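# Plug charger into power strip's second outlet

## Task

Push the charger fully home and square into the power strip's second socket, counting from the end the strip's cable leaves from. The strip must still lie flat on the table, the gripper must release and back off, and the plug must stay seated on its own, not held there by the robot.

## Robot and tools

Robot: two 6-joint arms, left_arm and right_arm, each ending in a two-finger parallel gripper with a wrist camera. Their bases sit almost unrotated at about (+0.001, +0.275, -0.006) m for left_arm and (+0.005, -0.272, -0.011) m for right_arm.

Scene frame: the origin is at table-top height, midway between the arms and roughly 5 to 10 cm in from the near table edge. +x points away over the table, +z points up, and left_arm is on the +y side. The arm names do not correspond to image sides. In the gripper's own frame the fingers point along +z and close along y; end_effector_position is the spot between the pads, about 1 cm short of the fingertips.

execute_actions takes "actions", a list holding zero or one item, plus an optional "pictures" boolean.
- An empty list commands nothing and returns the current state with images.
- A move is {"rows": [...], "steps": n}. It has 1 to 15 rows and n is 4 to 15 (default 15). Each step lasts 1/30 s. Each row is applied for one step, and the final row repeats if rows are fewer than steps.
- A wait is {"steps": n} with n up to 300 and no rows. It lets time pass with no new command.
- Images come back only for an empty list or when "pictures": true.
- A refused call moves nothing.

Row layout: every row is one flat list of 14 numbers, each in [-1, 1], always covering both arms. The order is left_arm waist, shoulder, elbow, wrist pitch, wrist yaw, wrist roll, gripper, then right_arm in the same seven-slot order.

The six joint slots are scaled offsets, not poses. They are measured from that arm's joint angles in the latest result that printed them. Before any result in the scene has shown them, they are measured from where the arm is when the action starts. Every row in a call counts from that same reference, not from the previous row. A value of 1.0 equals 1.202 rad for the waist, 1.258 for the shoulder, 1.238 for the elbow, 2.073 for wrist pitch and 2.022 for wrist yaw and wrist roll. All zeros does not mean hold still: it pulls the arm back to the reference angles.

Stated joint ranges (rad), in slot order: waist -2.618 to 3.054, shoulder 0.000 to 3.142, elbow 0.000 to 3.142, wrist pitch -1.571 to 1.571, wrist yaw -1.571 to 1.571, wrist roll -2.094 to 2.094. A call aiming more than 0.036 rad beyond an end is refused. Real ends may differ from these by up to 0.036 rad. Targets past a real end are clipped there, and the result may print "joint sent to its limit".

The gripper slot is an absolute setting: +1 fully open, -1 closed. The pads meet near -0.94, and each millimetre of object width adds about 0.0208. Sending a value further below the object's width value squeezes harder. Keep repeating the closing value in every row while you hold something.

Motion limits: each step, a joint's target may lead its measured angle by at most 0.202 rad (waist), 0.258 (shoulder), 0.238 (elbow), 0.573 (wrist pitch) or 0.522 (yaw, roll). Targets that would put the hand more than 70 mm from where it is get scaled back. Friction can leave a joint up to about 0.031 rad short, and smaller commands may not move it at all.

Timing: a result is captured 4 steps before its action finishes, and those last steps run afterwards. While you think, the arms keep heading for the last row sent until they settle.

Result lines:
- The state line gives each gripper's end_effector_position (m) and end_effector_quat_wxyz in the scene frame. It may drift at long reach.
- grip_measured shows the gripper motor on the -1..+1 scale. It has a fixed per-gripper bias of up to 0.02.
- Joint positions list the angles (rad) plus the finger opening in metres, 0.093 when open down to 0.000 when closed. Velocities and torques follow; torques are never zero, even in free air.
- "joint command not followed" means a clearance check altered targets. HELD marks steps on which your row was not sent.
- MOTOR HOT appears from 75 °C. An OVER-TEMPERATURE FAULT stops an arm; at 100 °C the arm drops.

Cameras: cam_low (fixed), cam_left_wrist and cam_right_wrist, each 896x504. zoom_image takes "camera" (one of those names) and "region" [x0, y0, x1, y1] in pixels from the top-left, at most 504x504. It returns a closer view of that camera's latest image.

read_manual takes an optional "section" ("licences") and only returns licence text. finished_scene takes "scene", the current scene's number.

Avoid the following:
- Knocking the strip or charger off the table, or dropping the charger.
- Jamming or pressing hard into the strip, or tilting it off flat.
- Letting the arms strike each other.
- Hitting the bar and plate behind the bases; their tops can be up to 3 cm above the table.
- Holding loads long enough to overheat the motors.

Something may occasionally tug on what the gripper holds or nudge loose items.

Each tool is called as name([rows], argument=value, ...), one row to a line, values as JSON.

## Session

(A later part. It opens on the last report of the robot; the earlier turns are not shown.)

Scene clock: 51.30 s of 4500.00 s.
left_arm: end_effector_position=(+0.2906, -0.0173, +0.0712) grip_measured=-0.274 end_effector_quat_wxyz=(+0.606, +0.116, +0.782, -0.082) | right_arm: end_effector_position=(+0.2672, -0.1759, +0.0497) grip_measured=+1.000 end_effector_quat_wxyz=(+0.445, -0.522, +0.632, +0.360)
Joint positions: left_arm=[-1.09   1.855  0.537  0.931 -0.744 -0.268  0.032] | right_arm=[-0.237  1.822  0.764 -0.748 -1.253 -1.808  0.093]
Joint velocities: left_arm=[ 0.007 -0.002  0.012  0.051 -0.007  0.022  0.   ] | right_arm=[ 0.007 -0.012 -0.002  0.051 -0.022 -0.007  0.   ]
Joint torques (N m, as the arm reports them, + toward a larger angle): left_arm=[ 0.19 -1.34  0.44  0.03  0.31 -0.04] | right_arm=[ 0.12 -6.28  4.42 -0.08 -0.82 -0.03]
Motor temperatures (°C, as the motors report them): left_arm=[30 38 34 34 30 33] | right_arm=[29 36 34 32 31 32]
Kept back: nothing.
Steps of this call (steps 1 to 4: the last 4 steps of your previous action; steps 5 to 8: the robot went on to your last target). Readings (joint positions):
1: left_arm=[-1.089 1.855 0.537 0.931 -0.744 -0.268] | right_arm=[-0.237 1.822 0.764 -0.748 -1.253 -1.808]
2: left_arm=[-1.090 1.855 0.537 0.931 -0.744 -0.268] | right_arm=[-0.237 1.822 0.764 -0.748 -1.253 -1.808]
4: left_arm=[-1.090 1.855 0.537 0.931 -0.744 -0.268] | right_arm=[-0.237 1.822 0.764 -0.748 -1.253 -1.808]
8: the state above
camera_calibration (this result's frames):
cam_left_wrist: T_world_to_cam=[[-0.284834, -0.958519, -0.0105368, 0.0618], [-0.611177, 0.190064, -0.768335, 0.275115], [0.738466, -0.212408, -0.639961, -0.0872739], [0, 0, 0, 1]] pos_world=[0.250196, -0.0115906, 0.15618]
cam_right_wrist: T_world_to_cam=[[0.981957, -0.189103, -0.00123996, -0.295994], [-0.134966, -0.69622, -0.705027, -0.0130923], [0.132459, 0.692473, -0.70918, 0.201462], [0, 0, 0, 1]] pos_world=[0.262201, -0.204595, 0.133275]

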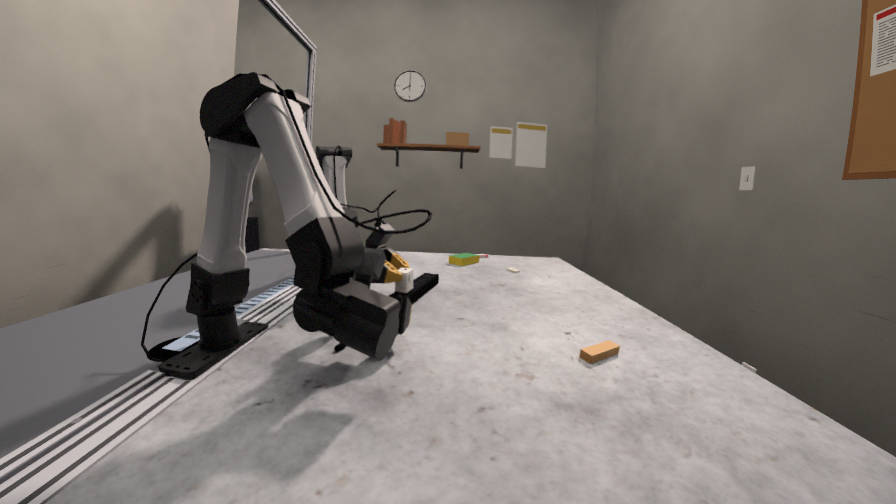

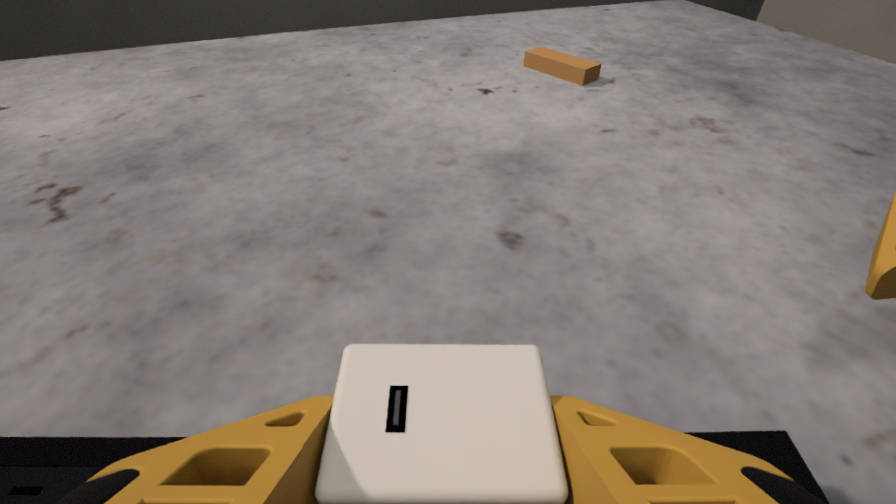

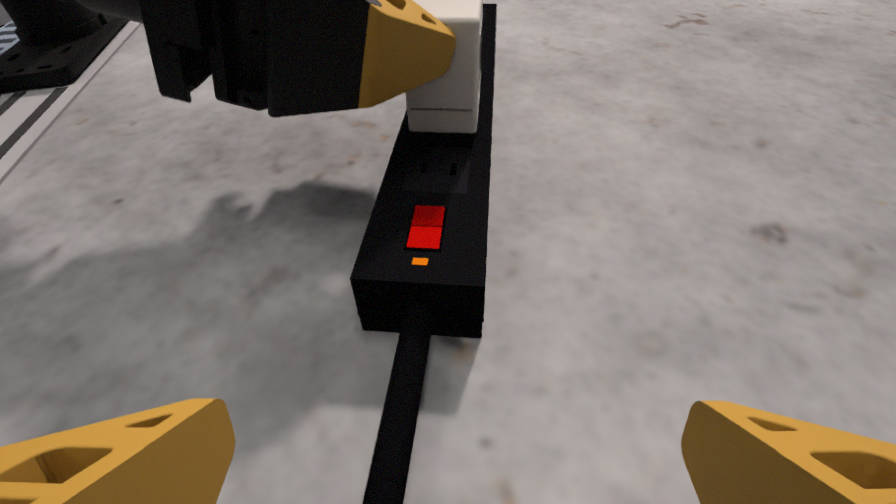

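execute_actions([
  {"rows": [[0,0.04,-0.03,-0.07,0.01,0,-0.45,0,0,0,0,0,0,1],[0,0.02,-0.015,-0.035,0,0,-0.45,0,0,0,0,0,0,1],[0,0,0,0.005,0,0,0,0,0,0,0,0,0,1],[0,0,0,0.009,0,0,1,0,0,0,0,0,0,1],[0,0,0,0.009,0,0,1,0,0,0,0,0,0,1],[0,-0.01,0,0.009,0,0,1,0,0,0,0,0,0,1],[0,-0.03,0.015,0,0,0,1,0,0,0,0,0,0,1],[0,-0.055,0.03,-0.02,0,0,1,0,0,0,0,0,0,1],[0,-0.08,0.045,-0.05,0.003,0,1,0,0,0,0,0,0,1],[0.003,-0.105,0.06,-0.085,0.006,0,1,0,0,0,0,0,0,1],[0.006,-0.13,0.075,-0.12,0.01,0,1,0,0,0,0,0,0,1],[0.009,-0.15,0.09,-0.155,0.014,0,1,0,0,0,0,0,0,1],[0.012,-0.16,0.105,-0.19,0.018,0,1,0,0,0,0,0,0,1],[0.015,-0.165,0.12,-0.22,0.022,0,1,0,0,0,0,0,0,1],[0.018,-0.167,0.135,-0.24,0.026,0,1,0,0,0,0,0,0,1]], "steps": 15},
])

Scene clock: 54.90 s of 4500.00 s.
left_arm: end_effector_position=(+0.2913, -0.0199, +0.0901) grip_measured=+0.987 end_effector_quat_wxyz=(+0.607, +0.116, +0.782, -0.082) | right_arm: end_effector_position=(+0.2672, -0.1759, +0.0497) grip_measured=+1.000 end_effector_quat_wxyz=(+0.445, -0.522, +0.632, +0.360)
Joint positions: left_arm=[-1.09   1.778  0.563  0.828 -0.743 -0.268  0.093] | right_arm=[-0.237  1.822  0.764 -0.748 -1.253 -1.808  0.093]
Joint velocities: left_arm=[-0.002 -0.872  0.505 -1.282  0.139  0.051 -0.   ] | right_arm=[-0.002 -0.002  0.007 -0.095  0.007 -0.007  0.   ]
Joint torques (N m, as the arm reports them, + toward a larger angle): left_arm=[  0.56 -10.33   9.61   2.56  -0.05  -0.04] | right_arm=[ 0.14 -6.29  4.38 -0.08 -0.82 -0.03]
Motor temperatures (°C, as the motors report them): left_arm=[30 38 34 33 30 33] | right_arm=[29 36 34 32 31 32]
Steps of this call (steps 1 to 15: the robot went on to your last target; steps 16 to 90: nothing new was sent; then 0.23 s passed at rest; steps 91 to 101: the first 11 steps of this action). Readings (joint positions):
91: left_arm=[-1.090 1.855 0.537 0.934 -0.745 -0.268] | right_arm=[-0.237 1.822 0.764 -0.748 -1.253 -1.808]
92: left_arm=[-1.090 1.855 0.537 0.938 -0.747 -0.268] | right_arm=[-0.237 1.822 0.764 -0.748 -1.253 -1.808]
94: left_arm=[-1.090 1.855 0.537 0.943 -0.747 -0.268] | right_arm=[-0.237 1.822 0.764 -0.748 -1.253 -1.808]
98: left_arm=[-1.090 1.846 0.537 0.929 -0.746 -0.268] | right_arm=[-0.237 1.822 0.764 -0.748 -1.253 -1.808]
101: the state above

execute_actions([
  {"rows": [[0.031,-0.11,0.155,-0.235,0.036,0,1,0,0,0,0,0,0,1],[0.040,-0.115,0.197,-0.282,0.052,0,1,0,0,0,0,0,0,1],[0.049,-0.12,0.238,-0.33,0.067,0,1,0,0,0,0,0,0,1],[0.058,-0.12,0.28,-0.378,0.083,0,1,0,0,0,0,0,0,1],[0.067,-0.12,0.321,-0.426,0.098,0,1,0,0,0,0,0,0,1],[0.077,-0.12,0.363,-0.475,0.114,0,0.6,0,0,0,0,0,0,1],[0.086,-0.115,0.404,-0.525,0.129,0,0.2,0,0,0,0,0,0,1],[0.095,-0.105,0.446,-0.575,0.145,0,-0.2,0,0,0,0,0,0,1],[0.106,-0.08,0.50,-0.62,0.163,0,-0.6,0,0,0,0,0,0,1],[0.118,-0.053,0.555,-0.662,0.18,0,-1,0,0,0,0,0,0,1],[0.129,-0.026,0.61,-0.704,0.198,0,-1,0,0,0,0,0,0,1],[0.141,0.001,0.665,-0.746,0.216,0,-1,0,0,0,0,0,0,1],[0.152,0.028,0.72,-0.788,0.234,0,-1,0,0,0,0,0,0,1],[0.164,0.056,0.775,-0.83,0.251,0,-1,0,0,0,0,0,0,1],[0.175,0.084,0.829,-0.872,0.269,0,-1,0,0,0,0,0,0,1]], "steps": 15},
])

Scene clock: 55.73 s of 4500.00 s.
left_arm: end_effector_position=(+0.3250, -0.0509, +0.1668) grip_measured=-0.632 end_effector_quat_wxyz=(+0.457, +0.209, +0.864, -0.040) | right_arm: end_effector_position=(+0.2672, -0.1759, +0.0497) grip_measured=+1.000 end_effector_quat_wxyz=(+0.445, -0.522, +0.632, +0.360)
Joint positions: left_arm=[-0.973  1.673  1.19  -0.262 -0.481 -0.268  0.015] | right_arm=[-0.237  1.822  0.764 -0.748 -1.253 -1.808  0.093]
Joint velocities: left_arm=[ 0.354  0.554  1.971 -2.381  0.872  0.051 -0.421] | right_arm=[ 0.012 -0.002  0.007 -0.081 -0.022 -0.022  0.   ]
Joint torques (N m, as the arm reports them, + toward a larger angle): left_arm=[ 1.38 -5.76  9.1   1.89 -0.1  -0.02] | right_arm=[ 0.14 -6.31  4.36 -0.08 -0.83 -0.02]
Motor temperatures (°C, as the motors report them): left_arm=[30 38 34 34 30 33] | right_arm=[29 36 34 32 31 32]
Steps of this call (steps 1 to 4: the last 4 steps of your previous action; steps 5 to 14: the robot went on to your last target; steps 15 to 25: the first 11 steps of this action). Readings (joint positions):
15: left_arm=[-1.080 1.648 0.696 0.442 -0.699 -0.268] | right_arm=[-0.237 1.822 0.764 -0.748 -1.253 -1.808]
16: left_arm=[-1.075 1.648 0.715 0.399 -0.689 -0.268] | right_arm=[-0.237 1.822 0.764 -0.748 -1.253 -1.808]
18: left_arm=[-1.056 1.648 0.790 0.278 -0.658 -0.268] | right_arm=[-0.237 1.822 0.764 -0.748 -1.253 -1.808]
22: left_arm=[-1.009 1.648 1.005 -0.011 -0.566 -0.268] | right_arm=[-0.237 1.822 0.764 -0.748 -1.253 -1.808]
25: the state above

execute_actions([
  {"rows": [[0.084,0.19,0.36,-0.385,0.15,0,-1,0,0,0,0,0,0,1],[0.091,0.215,0.40,-0.415,0.161,0,-1,0,0,0,0,0,0,1],[0.099,0.24,0.44,-0.445,0.172,0,-1,0,0,0,0,0,0,1],[0.107,0.266,0.48,-0.475,0.183,0,-1,0,0,0,0,0,0,1],[0.115,0.292,0.52,-0.50,0.194,0,-1,0,0,0,0,0,0,1],[0.123,0.318,0.56,-0.525,0.205,0,-1,0,0,0,0,0,0,1],[0.131,0.344,0.60,-0.545,0.216,0,-1,0,0,0,0,0,0,1],[0.138,0.369,0.64,-0.56,0.226,0,-1,0,0,0,0,0,0,1],[0.144,0.392,0.675,-0.572,0.235,0,-1,0,0,0,0,0,0,1],[0.149,0.412,0.705,-0.58,0.241,0,-1,0,0,0,0,0,0,1],[0.153,0.426,0.722,-0.584,0.245,0,-1,0,0,0,0,0,0,1],[0.153,0.430,0.729,-0.584,0.245,0,-1,0,0,0,0,0,0,1]], "steps": 15},
])

execute_actions([
  {"steps": 10},
], pictures=true)

Scene clock: 56.43 s of 4500.00 s.
left_arm: end_effector_position=(+0.3130, -0.0290, +0.1189) grip_measured=-1.000 end_effector_quat_wxyz=(+0.067, +0.256, +0.964, +0.009) | right_arm: end_effector_position=(+0.2672, -0.1759, +0.0497) grip_measured=+1.000 end_effector_quat_wxyz=(+0.445, -0.522, +0.632, +0.360)
Joint positions: left_arm=[-0.813  2.154  2.009 -1.338 -0.06  -0.268  0.   ] | right_arm=[-0.237  1.822  0.764 -0.748 -1.253 -1.808  0.093]
Joint velocities: left_arm=[ 0.222  0.73   0.955 -0.755  0.403 -0.066  0.   ] | right_arm=[-0.027 -0.007 -0.012  0.007  0.007 -0.037  0.   ]
Joint torques (N m, as the arm reports them, + toward a larger angle): left_arm=[  0.61 -11.35   8.88   0.31   0.12  -0.03] | right_arm=[ 0.16 -6.25  4.37 -0.08 -0.83 -0.02]
Motor temperatures (°C, as the motors report them): left_arm=[30 38 34 33 30 33] | right_arm=[29 36 34 32 31 32]
Steps of this call (steps 1 to 4: the last 4 steps of your previous action; steps 5 to 10: the robot went on to your last target; steps 11 to 21: the first 11 steps of this action). Readings (joint positions):
11: left_arm=[-0.886 1.881 1.572 -0.905 -0.235 -0.268] | right_arm=[-0.237 1.822 0.764 -0.748 -1.253 -1.808]
12: left_arm=[-0.885 1.895 1.596 -0.954 -0.221 -0.268] | right_arm=[-0.237 1.822 0.764 -0.748 -1.253 -1.808]
14: left_arm=[-0.878 1.942 1.678 -1.054 -0.188 -0.268] | right_arm=[-0.237 1.822 0.764 -0.748 -1.253 -1.808]
18: left_arm=[-0.843 2.064 1.879 -1.235 -0.112 -0.268] | right_arm=[-0.237 1.822 0.764 -0.748 -1.253 -1.808]
21: the state above

Scene clock: 56.77 s of 4500.00 s.
left_arm: end_effector_position=(+0.3002, -0.0198, +0.1091) grip_measured=-1.000 end_effector_quat_wxyz=(+0.003, +0.250, +0.968, +0.012) | right_arm: end_effector_position=(+0.2672, -0.1759, +0.0497) grip_measured=+1.000 end_effector_quat_wxyz=(+0.445, -0.522, +0.632, +0.360)
Joint positions: left_arm=[-0.796  2.209  2.065 -1.453 -0.    -0.268  0.   ] | right_arm=[-0.237  1.822  0.764 -0.748 -1.253 -1.808  0.093]
Joint velocities: left_arm=[-0.022 -0.002  0.022 -0.125  0.037 -0.037  0.   ] | right_arm=[ 0.002 -0.022 -0.012 -0.022  0.022  0.022  0.   ]
Joint torques (N m, as the arm reports them, + toward a larger angle): left_arm=[  0.61 -12.23   9.83   0.17   0.12  -0.03] | right_arm=[ 0.12 -6.27  4.36 -0.08 -0.82 -0.03]
Motor temperatures (°C, as the motors report them): left_arm=[30 38 34 33 30 33] | right_arm=[29 36 34 32 31 32]
Kept back: nothing.
Steps of this call (steps 1 to 4: the last 4 steps of your previous action; steps 5 to 10: the robot went on to your last target). Readings (joint positions):
1: left_arm=[-0.806 2.176 2.035 -1.359 -0.047 -0.268] | right_arm=[-0.237 1.822 0.764 -0.748 -1.253 -1.808]
2: left_arm=[-0.800 2.191 2.050 -1.375 -0.037 -0.268] | right_arm=[-0.237 1.822 0.764 -0.748 -1.253 -1.808]
4: left_arm=[-0.796 2.206 2.059 -1.404 -0.023 -0.268] | right_arm=[-0.237 1.822 0.764 -0.748 -1.253 -1.808]
8: left_arm=[-0.796 2.209 2.063 -1.445 -0.005 -0.268] | right_arm=[-0.237 1.822 0.764 -0.748 -1.253 -1.808]
10: the state above
camera_calibration (this result's frames):
cam_left_wrist: T_world_to_cam=[[-0.481943, -0.875976, -0.0199107, 0.124345], [-0.796497, 0.428519, 0.426572, 0.240591], [-0.365135, 0.221442, -0.904234, 0.298149], [0, 0, 0, 1]] pos_world=[0.360422, -0.0601973, 0.169443]
cam_right_wrist: T_world_to_cam=[[0.981957, -0.189103, -0.00123996, -0.295994], [-0.134966, -0.69622, -0.705027, -0.0130923], [0.132459, 0.692473, -0.70918, 0.201462], [0, 0, 0, 1]] pos_world=[0.262201, -0.204595, 0.133275]

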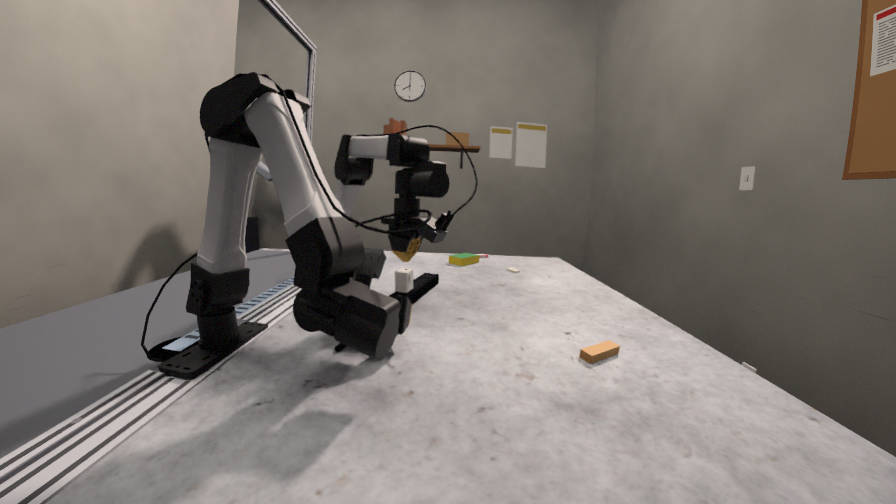

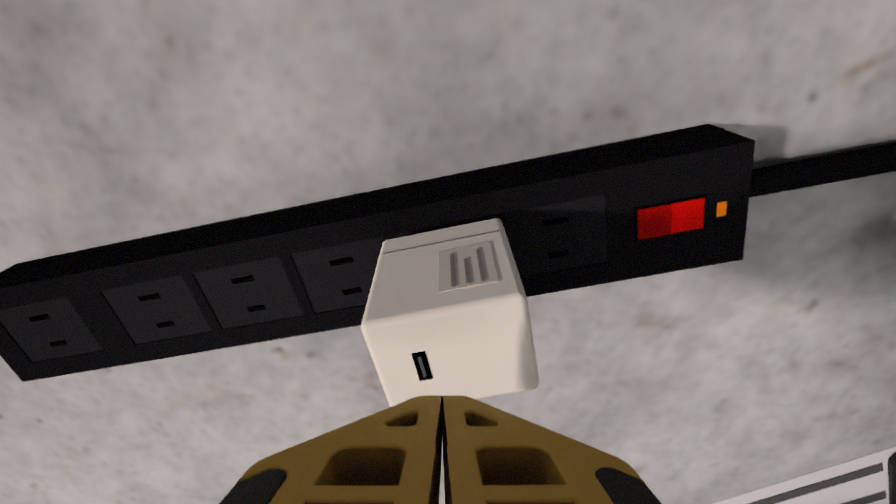

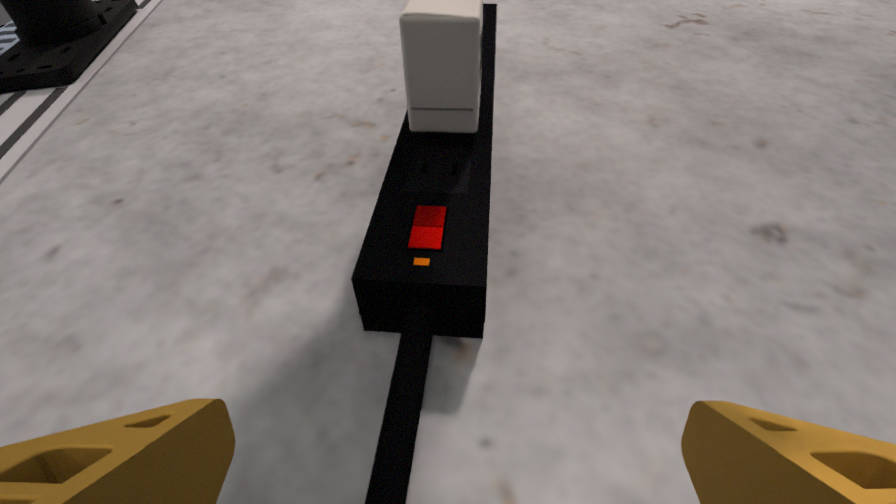

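execute_actions([
  {"rows": [[0,-0.005,-0.022,0.006,0,0,-1,0,0,0,0,0,0,1],[0,-0.008,-0.03,0.010,0,0,-1,0,0,0,0,0,0,1],[0,-0.010,-0.039,0.015,0,0,-1,0,0,0,0,0,0,1],[0,-0.012,-0.048,0.020,0,0,-1,0,0,0,0,0,0,1],[0,-0.014,-0.057,0.025,0,0,-1,0,0,0,0,0,0,1],[0,-0.016,-0.066,0.030,0,0,-1,0,0,0,0,0,0,1],[0,-0.018,-0.074,0.034,0,0,-1,0,0,0,0,0,0,1],[0,-0.018,-0.081,0.038,0,0,-1,0,0,0,0,0,0,1],[0,-0.014,-0.087,0.041,0,0,-1,0,0,0,0,0,0,1],[0,-0.008,-0.092,0.044,0,0,-1,0,0,0,0,0,0,1],[0,0,-0.097,0.046,0,0,-1,0,0,0,0,0,0,1],[0,0.008,-0.102,0.048,0,0,-1,0,0,0,0,0,0,1],[0,0.016,-0.107,0.050,0,0,-1,0,0,0,0,0,0,1],[0,0.024,-0.112,0.051,0,0,-1,0,0,0,0,0,0,1],[0,0.030,-0.117,0.052,0,0,-1,0,0,0,0,0,0,1]], "steps": 15},
])

execute_actions([
  {"steps": 8},
], pictures=true)

Scene clock: 57.67 s of 4500.00 s.
left_arm: end_effector_position=(+0.2950, -0.0153, +0.0895) grip_measured=-1.000 end_effector_quat_wxyz=(-0.013, +0.249, +0.968, +0.018) | right_arm: end_effector_position=(+0.2672, -0.1759, +0.0497) grip_measured=+1.000 end_effector_quat_wxyz=(+0.445, -0.522, +0.632, +0.360)
Joint positions: left_arm=[-0.796  2.207  1.983 -1.406  0.005 -0.268  0.   ] | right_arm=[-0.237  1.822  0.764 -0.748 -1.253 -1.808  0.093]
Joint velocities: left_arm=[-0.002 -0.056 -0.085  0.183 -0.022  0.007  0.   ] | right_arm=[-0.007 -0.002 -0.037 -0.007  0.066  0.007  0.   ]
Joint torques (N m, as the arm reports them, + toward a larger angle): left_arm=[  0.13 -12.11   4.47   0.4   -0.02  -0.03] | right_arm=[ 0.13 -6.3   4.36 -0.08 -0.82 -0.03]
Motor temperatures (°C, as the motors report them): left_arm=[30 38 34 33 30 33] | right_arm=[29 36 34 32 31 32]
Steps of this call (steps 1 to 16: the robot went on to your last target; steps 17 to 27: the first 11 steps of this action). Readings (joint positions):
17: left_arm=[-0.796 2.209 2.066 -1.466 0.006 -0.268] | right_arm=[-0.237 1.822 0.764 -0.748 -1.253 -1.808]
18: left_arm=[-0.796 2.209 2.063 -1.462 0.006 -0.268] | right_arm=[-0.237 1.822 0.764 -0.748 -1.253 -1.808]
20: left_arm=[-0.796 2.209 2.049 -1.449 0.006 -0.268] | right_arm=[-0.237 1.822 0.764 -0.748 -1.253 -1.808]
24: left_arm=[-0.796 2.209 2.003 -1.420 0.006 -0.268] | right_arm=[-0.237 1.822 0.764 -0.748 -1.253 -1.808]
27: the state above

Scene clock: 57.93 s of 4500.00 s.
left_arm: end_effector_position=(+0.2962, -0.0155, +0.0878) grip_measured=-1.000 end_effector_quat_wxyz=(-0.010, +0.249, +0.968, +0.018) | right_arm: end_effector_position=(+0.2672, -0.1759, +0.0497) grip_measured=+1.000 end_effector_quat_wxyz=(+0.445, -0.522, +0.632, +0.360)
Joint positions: left_arm=[-0.796  2.207  1.976 -1.395  0.001 -0.268  0.   ] | right_arm=[-0.237  1.822  0.764 -0.748 -1.253 -1.808  0.093]
Joint velocities: left_arm=[-0.017  0.007 -0.007 -0.051 -0.051 -0.066  0.   ] | right_arm=[ 0.007  0.012 -0.012  0.037  0.037 -0.051  0.   ]
Joint torques (N m, as the arm reports them, + toward a larger angle): left_arm=[ 0.18 -9.3   1.85  0.72  0.04 -0.03] | right_arm=[ 0.14 -6.32  4.38 -0.08 -0.83 -0.03]
Motor temperatures (°C, as the motors report them): left_arm=[30 38 34 33 30 33] | right_arm=[29 36 34 32 31 32]
Kept back: nothing.
Steps of this call (steps 1 to 4: the last 4 steps of your previous action; steps 5 to 8: the robot went on to your last target). Readings (joint positions):
1: left_arm=[-0.796 2.207 1.980 -1.401 0.005 -0.268] | right_arm=[-0.237 1.822 0.764 -0.748 -1.253 -1.808]
2: left_arm=[-0.796 2.207 1.978 -1.399 0.005 -0.268] | right_arm=[-0.237 1.822 0.764 -0.748 -1.253 -1.808]
4: left_arm=[-0.796 2.207 1.976 -1.396 0.003 -0.268] | right_arm=[-0.237 1.822 0.764 -0.748 -1.253 -1.808]
8: the state above
camera_calibration (this result's frames):
cam_left_wrist: T_world_to_cam=[[-0.481832, -0.875876, -0.0260583, 0.126235], [-0.787329, 0.419684, 0.451641, 0.239533], [-0.384645, 0.238131, -0.891819, 0.281374], [0, 0, 0, 1]] pos_world=[0.357644, -0.0569662, 0.146041]
cam_right_wrist: T_world_to_cam=[[0.981957, -0.189103, -0.00123996, -0.295994], [-0.134966, -0.69622, -0.705027, -0.0130923], [0.132459, 0.692473, -0.70918, 0.201462], [0, 0, 0, 1]] pos_world=[0.262201, -0.204595, 0.133275]

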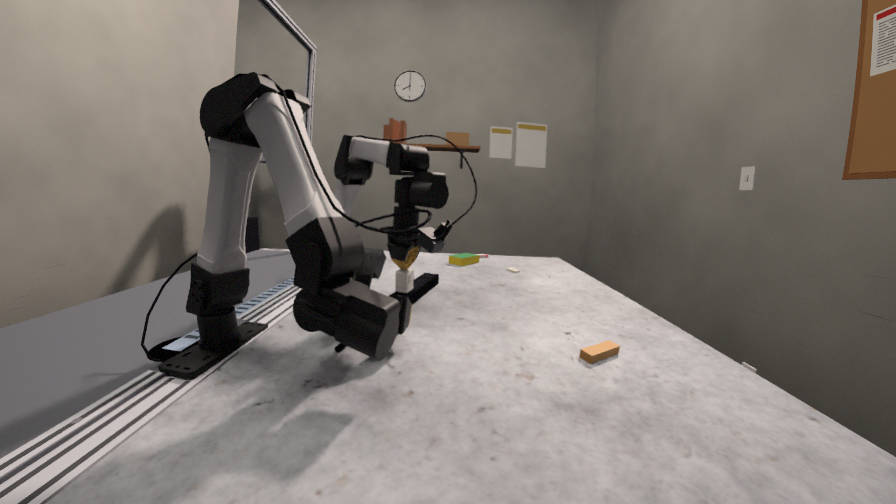

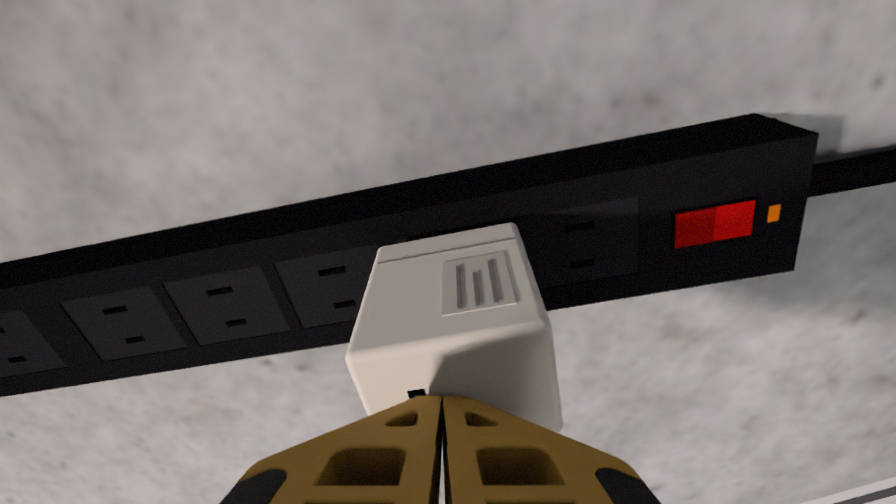

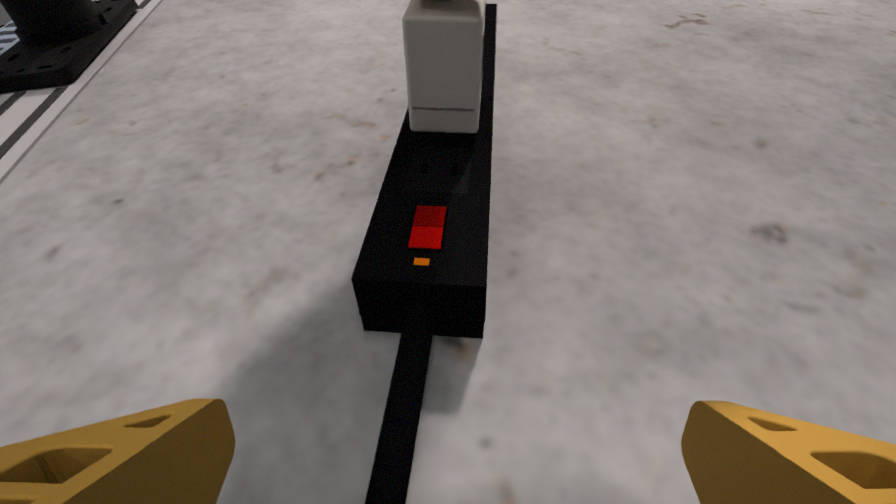

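execute_actions([
  {"rows": [[0,0.036,-0.047,0.012,0,0,-1,0,0,0,0,0,0,1],[0,0.041,-0.050,0.010,0,0,-1,0,0,0,0,0,0,1],[0,0.046,-0.053,0.010,0,0,-1,0,0,0,0,0,0,1],[0,0.051,-0.056,0.010,0,0,-1,0,0,0,0,0,0,1],[0,0.056,-0.059,0.010,0,0,-1,0,0,0,0,0,0,1],[0,0.061,-0.062,0.010,0,0,-1,0,0,0,0,0,0,1],[0,0.066,-0.065,0.010,0,0,-1,0,0,0,0,0,0,1],[0,0.071,-0.068,0.010,0,0,-1,0,0,0,0,0,0,1],[0,0.076,-0.071,0.010,0,0,-1,0,0,0,0,0,0,1],[0,0.081,-0.074,0.010,0,0,-1,0,0,0,0,0,0,1],[0,0.086,-0.077,0.010,0,0,-1,0,0,0,0,0,0,1],[0,0.090,-0.080,0.010,0,0,-1,0,0,0,0,0,0,1]], "steps": 15},
])

execute_actions([
  {"steps": 6},
], pictures=true)

Scene clock: 58.63 s of 4500.00 s.
left_arm: end_effector_position=(+0.2936, -0.0110, +0.0818) grip_measured=-1.000 end_effector_quat_wxyz=(-0.019, +0.249, +0.968, +0.028) | right_arm: end_effector_position=(+0.2672, -0.1759, +0.0497) grip_measured=+1.000 end_effector_quat_wxyz=(+0.445, -0.522, +0.632, +0.360)
Joint positions: left_arm=[-0.796  2.211  1.957 -1.396 -0.007 -0.268  0.   ] | right_arm=[-0.237  1.822  0.764 -0.748 -1.253 -1.808  0.093]
Joint velocities: left_arm=[-0.017 -0.002 -0.007  0.388 -0.007 -0.095  0.   ] | right_arm=[-0.007 -0.022 -0.027 -0.022 -0.066  0.007  0.   ]
Joint torques (N m, as the arm reports them, + toward a larger angle): left_arm=[ 0.17 -3.95 -0.07  0.02  0.15 -0.05] | right_arm=[ 0.15 -6.27  4.38 -0.08 -0.83 -0.04]
Motor temperatures (°C, as the motors report them): left_arm=[30 38 34 33 30 33] | right_arm=[29 36 34 32 31 32]
Steps of this call (steps 1 to 10: the robot went on to your last target; steps 11 to 21: the first 11 steps of this action). Readings (joint positions):
11: left_arm=[-0.796 2.207 1.976 -1.395 0.001 -0.268] | right_arm=[-0.237 1.822 0.764 -0.748 -1.253 -1.808]
12: left_arm=[-0.796 2.207 1.976 -1.395 0.001 -0.268] | right_arm=[-0.237 1.822 0.764 -0.748 -1.253 -1.808]
14: left_arm=[-0.796 2.207 1.974 -1.395 0.001 -0.268] | right_arm=[-0.237 1.822 0.764 -0.748 -1.253 -1.808]
18: left_arm=[-0.796 2.207 1.968 -1.399 -0.002 -0.268] | right_arm=[-0.237 1.822 0.764 -0.748 -1.253 -1.808]
21: the state above

Scene clock: 58.83 s of 4500.00 s.
left_arm: end_effector_position=(+0.2948, -0.0125, +0.0817) grip_measured=-1.000 end_effector_quat_wxyz=(-0.016, +0.249, +0.968, +0.025) | right_arm: end_effector_position=(+0.2672, -0.1759, +0.0497) grip_measured=+1.000 end_effector_quat_wxyz=(+0.445, -0.522, +0.632, +0.360)
Joint positions: left_arm=[-0.796  2.211  1.957 -1.388 -0.005 -0.268  0.   ] | right_arm=[-0.237  1.822  0.764 -0.748 -1.253 -1.808  0.093]
Joint velocities: left_arm=[-0.027 -0.002  0.002  0.051 -0.022  0.022  0.   ] | right_arm=[ 0.002  0.027  0.012  0.125 -0.022  0.022  0.   ]
Joint torques (N m, as the arm reports them, + toward a larger angle): left_arm=[ 0.01 -3.47 -0.47  0.33  0.09 -0.03] | right_arm=[ 0.16 -6.28  4.39 -0.09 -0.83 -0.03]
Motor temperatures (°C, as the motors report them): left_arm=[30 38 34 33 30 33] | right_arm=[29 36 34 32 31 32]
Kept back: nothing.
Steps of this call (steps 1 to 4: the last 4 steps of your previous action; steps 5 to 6: the robot went on to your last target). Readings (joint positions):
1: left_arm=[-0.796 2.211 1.957 -1.392 -0.007 -0.268] | right_arm=[-0.237 1.822 0.764 -0.748 -1.253 -1.808]
2: left_arm=[-0.796 2.211 1.957 -1.390 -0.006 -0.268] | right_arm=[-0.237 1.822 0.764 -0.748 -1.253 -1.808]
4: left_arm=[-0.796 2.211 1.957 -1.388 -0.005 -0.268] | right_arm=[-0.237 1.822 0.764 -0.748 -1.253 -1.808]
6: the state above
camera_calibration (this result's frames):
cam_left_wrist: T_world_to_cam=[[-0.481969, -0.875436, -0.0362991, 0.128897], [-0.783944, 0.412355, 0.464107, 0.237881], [-0.391328, 0.252142, -0.885035, 0.276243], [0, 0, 0, 1]] pos_world=[0.356711, -0.0549023, 0.138761]
cam_right_wrist: T_world_to_cam=[[0.981957, -0.189103, -0.00123996, -0.295994], [-0.134966, -0.69622, -0.705027, -0.0130923], [0.132459, 0.692473, -0.70918, 0.201462], [0, 0, 0, 1]] pos_world=[0.262201, -0.204595, 0.133275]

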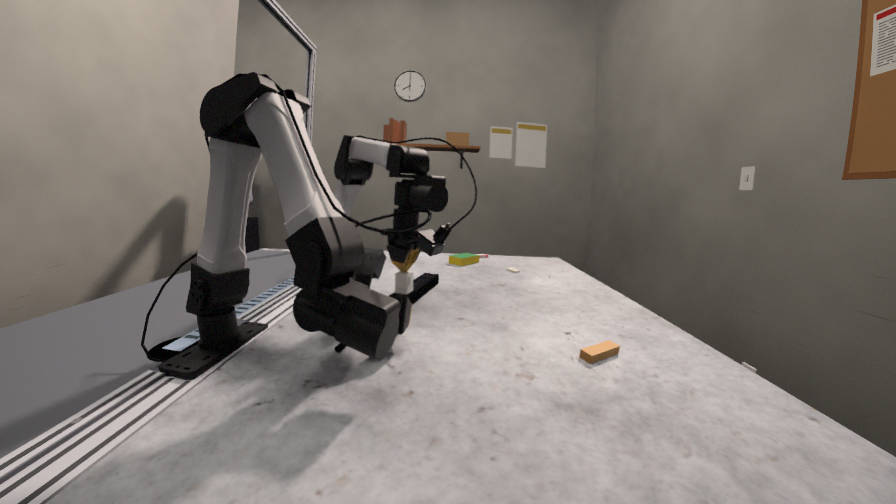

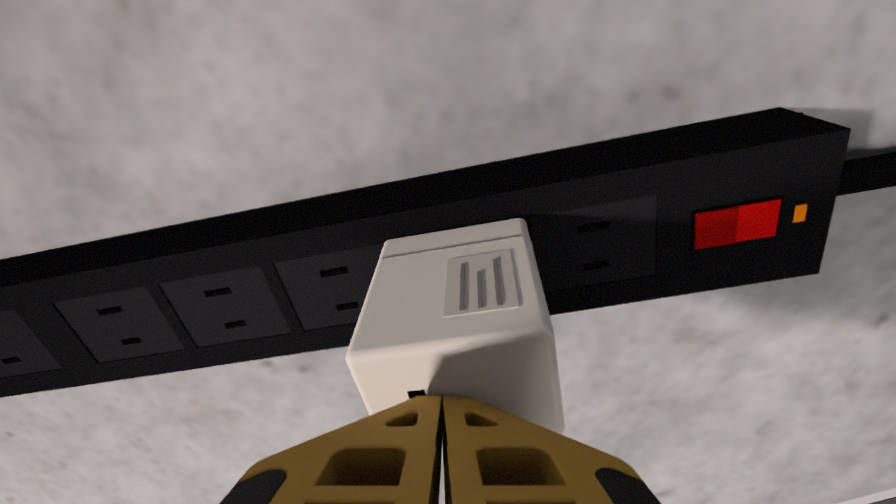

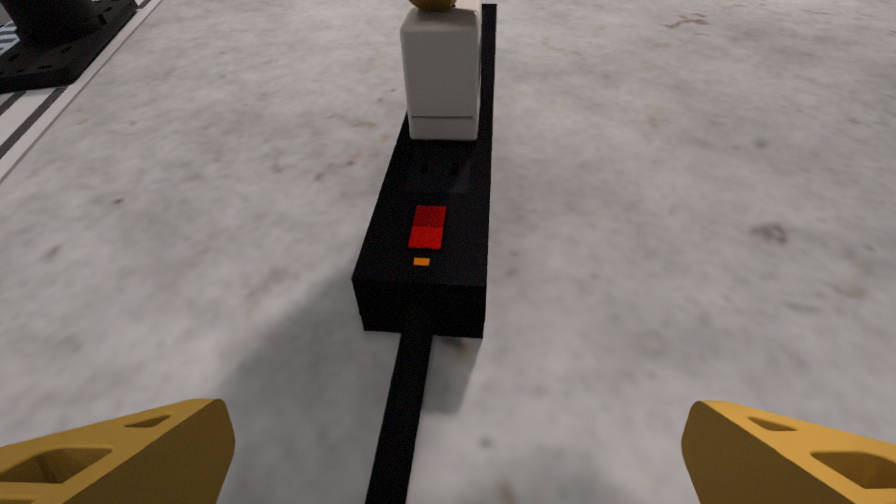

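zoom_image(camera="cam_right_wrist", region=[390, 90, 510, 200])

zoom_image(camera="cam_left_wrist", region=[260, 170, 680, 340])

Region (390, 90, 510, 200) of cam_right_wrist's 896x504 image, scaled by 4.200, with more detail than that image has; it fills the top 462 rows of this view, and the rest is white.

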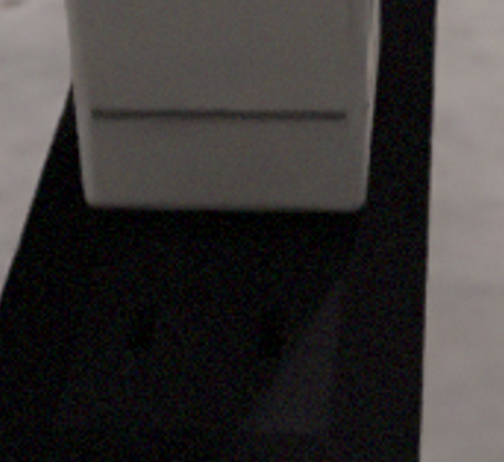

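Region (260, 170, 680, 340) of cam_left_wrist's 896x504 image, scaled by 1.200, with more detail than that image has; it fills the top 204 rows of this view, and the rest is white.

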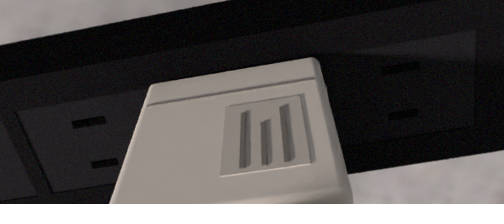

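execute_actions([
  {"rows": [[0,0.088,-0.068,0.006,0,0,-1,0,0,0,0,0,0,1],[0,0.089,-0.072,0.006,0,0,-1,0,0,0,0,0,0,1],[0,0.090,-0.076,0.006,0,0,-1,0,0,0,0,0,0,1],[0,0.091,-0.080,0.006,0,0,-1,0,0,0,0,0,0,1],[0,0.092,-0.084,0.006,0,0,-1,0,0,0,0,0,0,1],[0,0.093,-0.088,0.006,0,0,-1,0,0,0,0,0,0,1],[0,0.094,-0.092,0.006,0,0,-1,0,0,0,0,0,0,1],[0,0.095,-0.096,0.006,0,0,-1,0,0,0,0,0,0,1],[0,0.095,-0.10,0.006,0,0,-1,0,0,0,0,0,0,1]], "steps": 13},
], pictures=true)

Scene clock: 59.80 s of 4500.00 s.
left_arm: end_effector_position=(+0.2945, -0.0129, +0.0801) grip_measured=-1.000 end_effector_quat_wxyz=(-0.016, +0.249, +0.968, +0.023) | right_arm: end_effector_position=(+0.2672, -0.1759, +0.0497) grip_measured=+1.000 end_effector_quat_wxyz=(+0.445, -0.522, +0.632, +0.360)
Joint positions: left_arm=[-0.796  2.208  1.947 -1.378 -0.002 -0.268  0.   ] | right_arm=[-0.237  1.822  0.764 -0.748 -1.253 -1.808  0.093]
Joint velocities: left_arm=[-0.017 -0.046 -0.071  0.125 -0.051  0.007  0.   ] | right_arm=[ 0.007 -0.017  0.002 -0.037 -0.007  0.007  0.   ]
Joint torques (N m, as the arm reports them, + toward a larger angle): left_arm=[ 0.32 -2.98 -2.64  0.14  0.02 -0.06] | right_arm=[ 0.11 -6.26  4.36 -0.08 -0.82 -0.03]
Motor temperatures (°C, as the motors report them): left_arm=[30 38 34 33 30 33] | right_arm=[29 36 34 32 31 32]
Steps of this call (steps 1 to 15: the robot went on to your last target; steps 16 to 20: nothing new was sent; steps 21 to 29: the first 9 steps of this action). Readings (joint positions):
21: left_arm=[-0.796 2.211 1.957 -1.388 -0.005 -0.268] | right_arm=[-0.237 1.822 0.764 -0.748 -1.253 -1.808]
22: left_arm=[-0.796 2.211 1.955 -1.388 -0.005 -0.268] | right_arm=[-0.237 1.822 0.764 -0.748 -1.253 -1.808]
24: left_arm=[-0.796 2.211 1.952 -1.385 -0.005 -0.268] | right_arm=[-0.237 1.822 0.764 -0.748 -1.253 -1.808]
28: left_arm=[-0.796 2.210 1.948 -1.380 -0.002 -0.268] | right_arm=[-0.237 1.822 0.764 -0.748 -1.253 -1.808]
29: the state above
camera_calibration (this result's frames):
cam_left_wrist: T_world_to_cam=[[-0.481888, -0.875634, -0.0323861, 0.12796], [-0.783646, 0.414139, 0.46302, 0.238573], [-0.392024, 0.248503, -0.885756, 0.275007], [0, 0, 0, 1]] pos_world=[0.356428, -0.0550961, 0.137269]
cam_right_wrist: T_world_to_cam=[[0.981957, -0.189103, -0.00123996, -0.295994], [-0.134966, -0.69622, -0.705027, -0.0130923], [0.132459, 0.692473, -0.70918, 0.201462], [0, 0, 0, 1]] pos_world=[0.262201, -0.204595, 0.133275]

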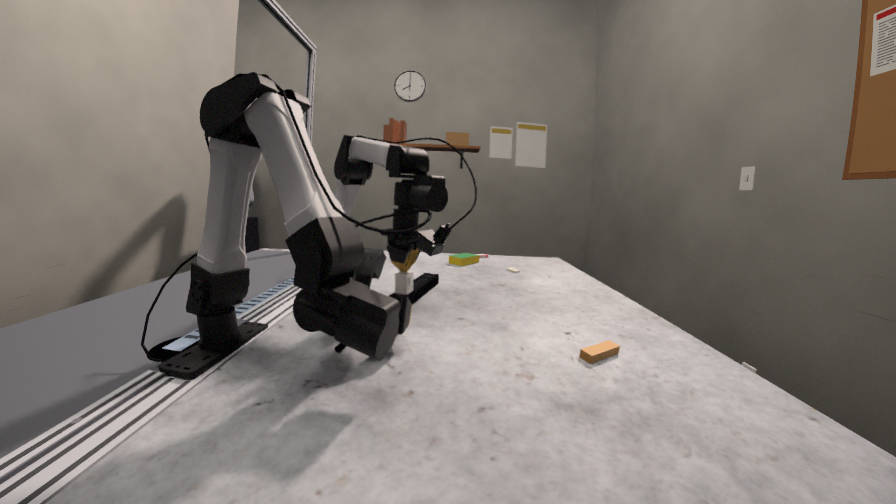

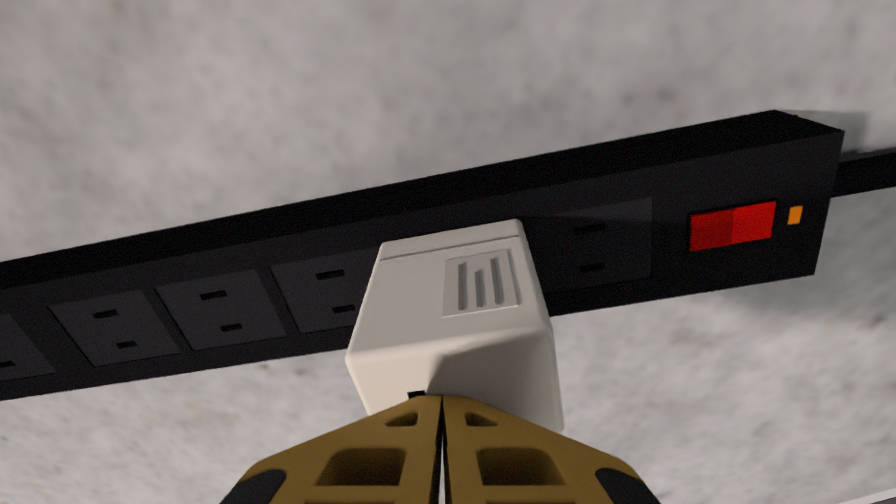

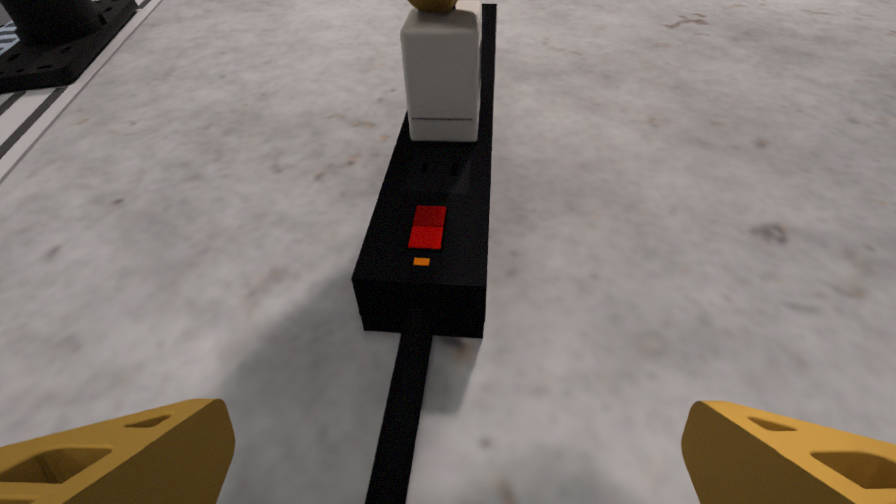

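execute_actions([
  {"rows": [[0,0.10,-0.08,0.004,0,0,-1,0,0,0,0,0,0,1],[0,0.104,-0.078,0.004,0,0,-1,0,0,0,0,0,0,1],[0,0.108,-0.076,0.004,0,0,-1,0,0,0,0,0,0,1],[0,0.112,-0.074,0.004,0,0,-1,0,0,0,0,0,0,1]], "steps": 10},
], pictures=true)

zoom_image(camera="cam_right_wrist", region=[390, 90, 510, 200])

Scene clock: 60.37 s of 4500.00 s.
left_arm: end_effector_position=(+0.2945, -0.0130, +0.0800) grip_measured=-1.000 end_effector_quat_wxyz=(-0.014, +0.249, +0.968, +0.022) | right_arm: end_effector_position=(+0.2672, -0.1759, +0.0497) grip_measured=+1.000 end_effector_quat_wxyz=(+0.445, -0.522, +0.632, +0.360)
Joint positions: left_arm=[-0.796  2.205  1.942 -1.374 -0.001 -0.268  0.   ] | right_arm=[-0.237  1.822  0.764 -0.748 -1.253 -1.808  0.093]
Joint velocities: left_arm=[-0.012 -0.017 -0.002 -0.037 -0.051  0.007  0.   ] | right_arm=[ 0.007 -0.002  0.032 -0.022  0.022  0.007  0.   ]
Joint torques (N m, as the arm reports them, + toward a larger angle): left_arm=[ 0.19 -1.7  -0.44  0.24  0.04 -0.03] | right_arm=[ 0.11 -6.27  4.41 -0.09 -0.83 -0.03]
Motor temperatures (°C, as the motors report them): left_arm=[30 38 34 33 30 33] | right_arm=[29 36 34 32 31 32]
Steps of this call (steps 1 to 4: the last 4 steps of your previous action; steps 5 to 11: the robot went on to your last target; steps 12 to 17: the first 6 steps of this action). Readings (joint positions):
12: left_arm=[-0.796 2.205 1.942 -1.374 -0.002 -0.268] | right_arm=[-0.237 1.822 0.764 -0.748 -1.253 -1.808]
13: left_arm=[-0.796 2.205 1.942 -1.374 -0.001 -0.268] | right_arm=[-0.237 1.822 0.764 -0.748 -1.253 -1.808]
15: left_arm=[-0.796 2.205 1.942 -1.374 -0.001 -0.268] | right_arm=[-0.237 1.822 0.764 -0.748 -1.253 -1.808]
17: the state above
camera_calibration (this result's frames):
cam_left_wrist: T_world_to_cam=[[-0.481873, -0.875685, -0.031207, 0.127777], [-0.784511, 0.415289, 0.460519, 0.239119], [-0.39031, 0.246394, -0.887101, 0.274566], [0, 0, 0, 1]] pos_world=[0.356329, -0.0550626, 0.137436]
cam_right_wrist: T_world_to_cam=[[0.981957, -0.189103, -0.00123996, -0.295994], [-0.134966, -0.69622, -0.705027, -0.0130923], [0.132459, 0.692473, -0.70918, 0.201462], [0, 0, 0, 1]] pos_world=[0.262201, -0.204595, 0.133275]

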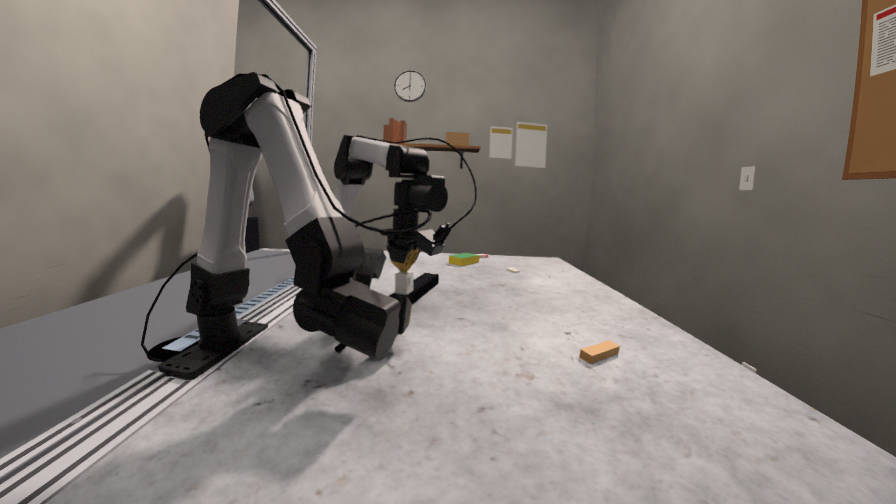

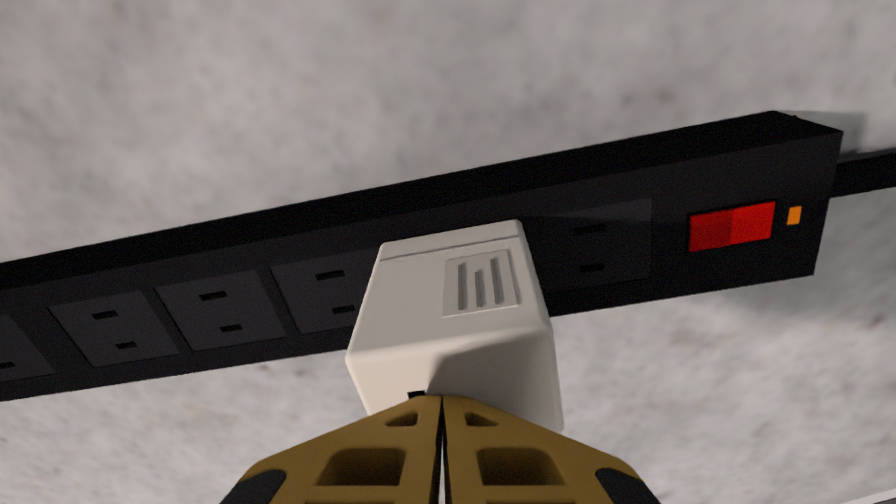

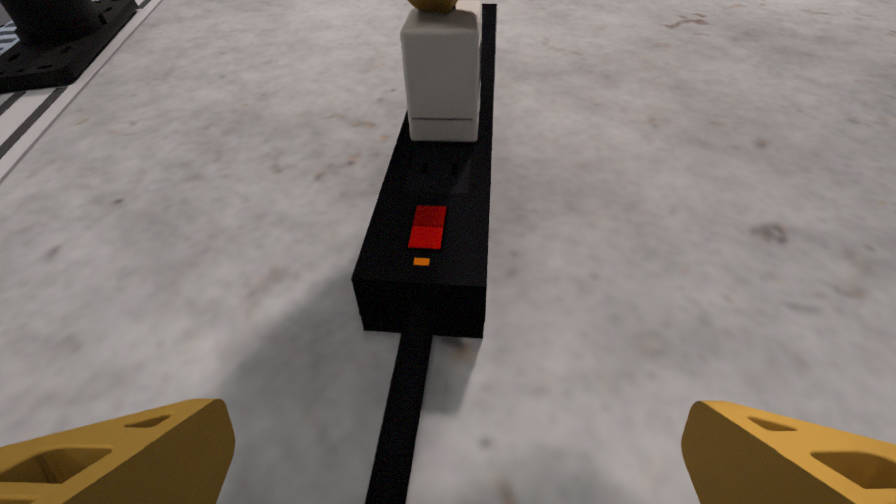

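Region (390, 90, 510, 200) of cam_right_wrist's 896x504 image, scaled by 4.200, with more detail than that image has; it fills the top 462 rows of this view, and the rest is white.

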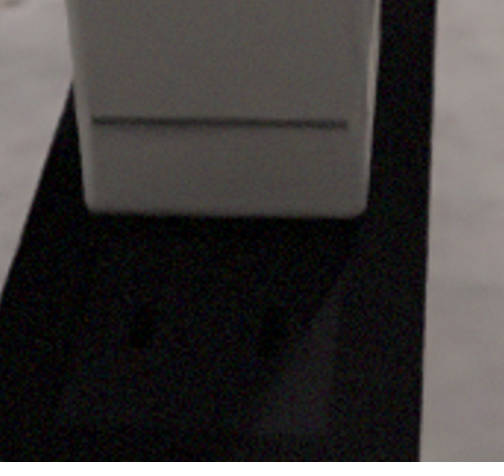

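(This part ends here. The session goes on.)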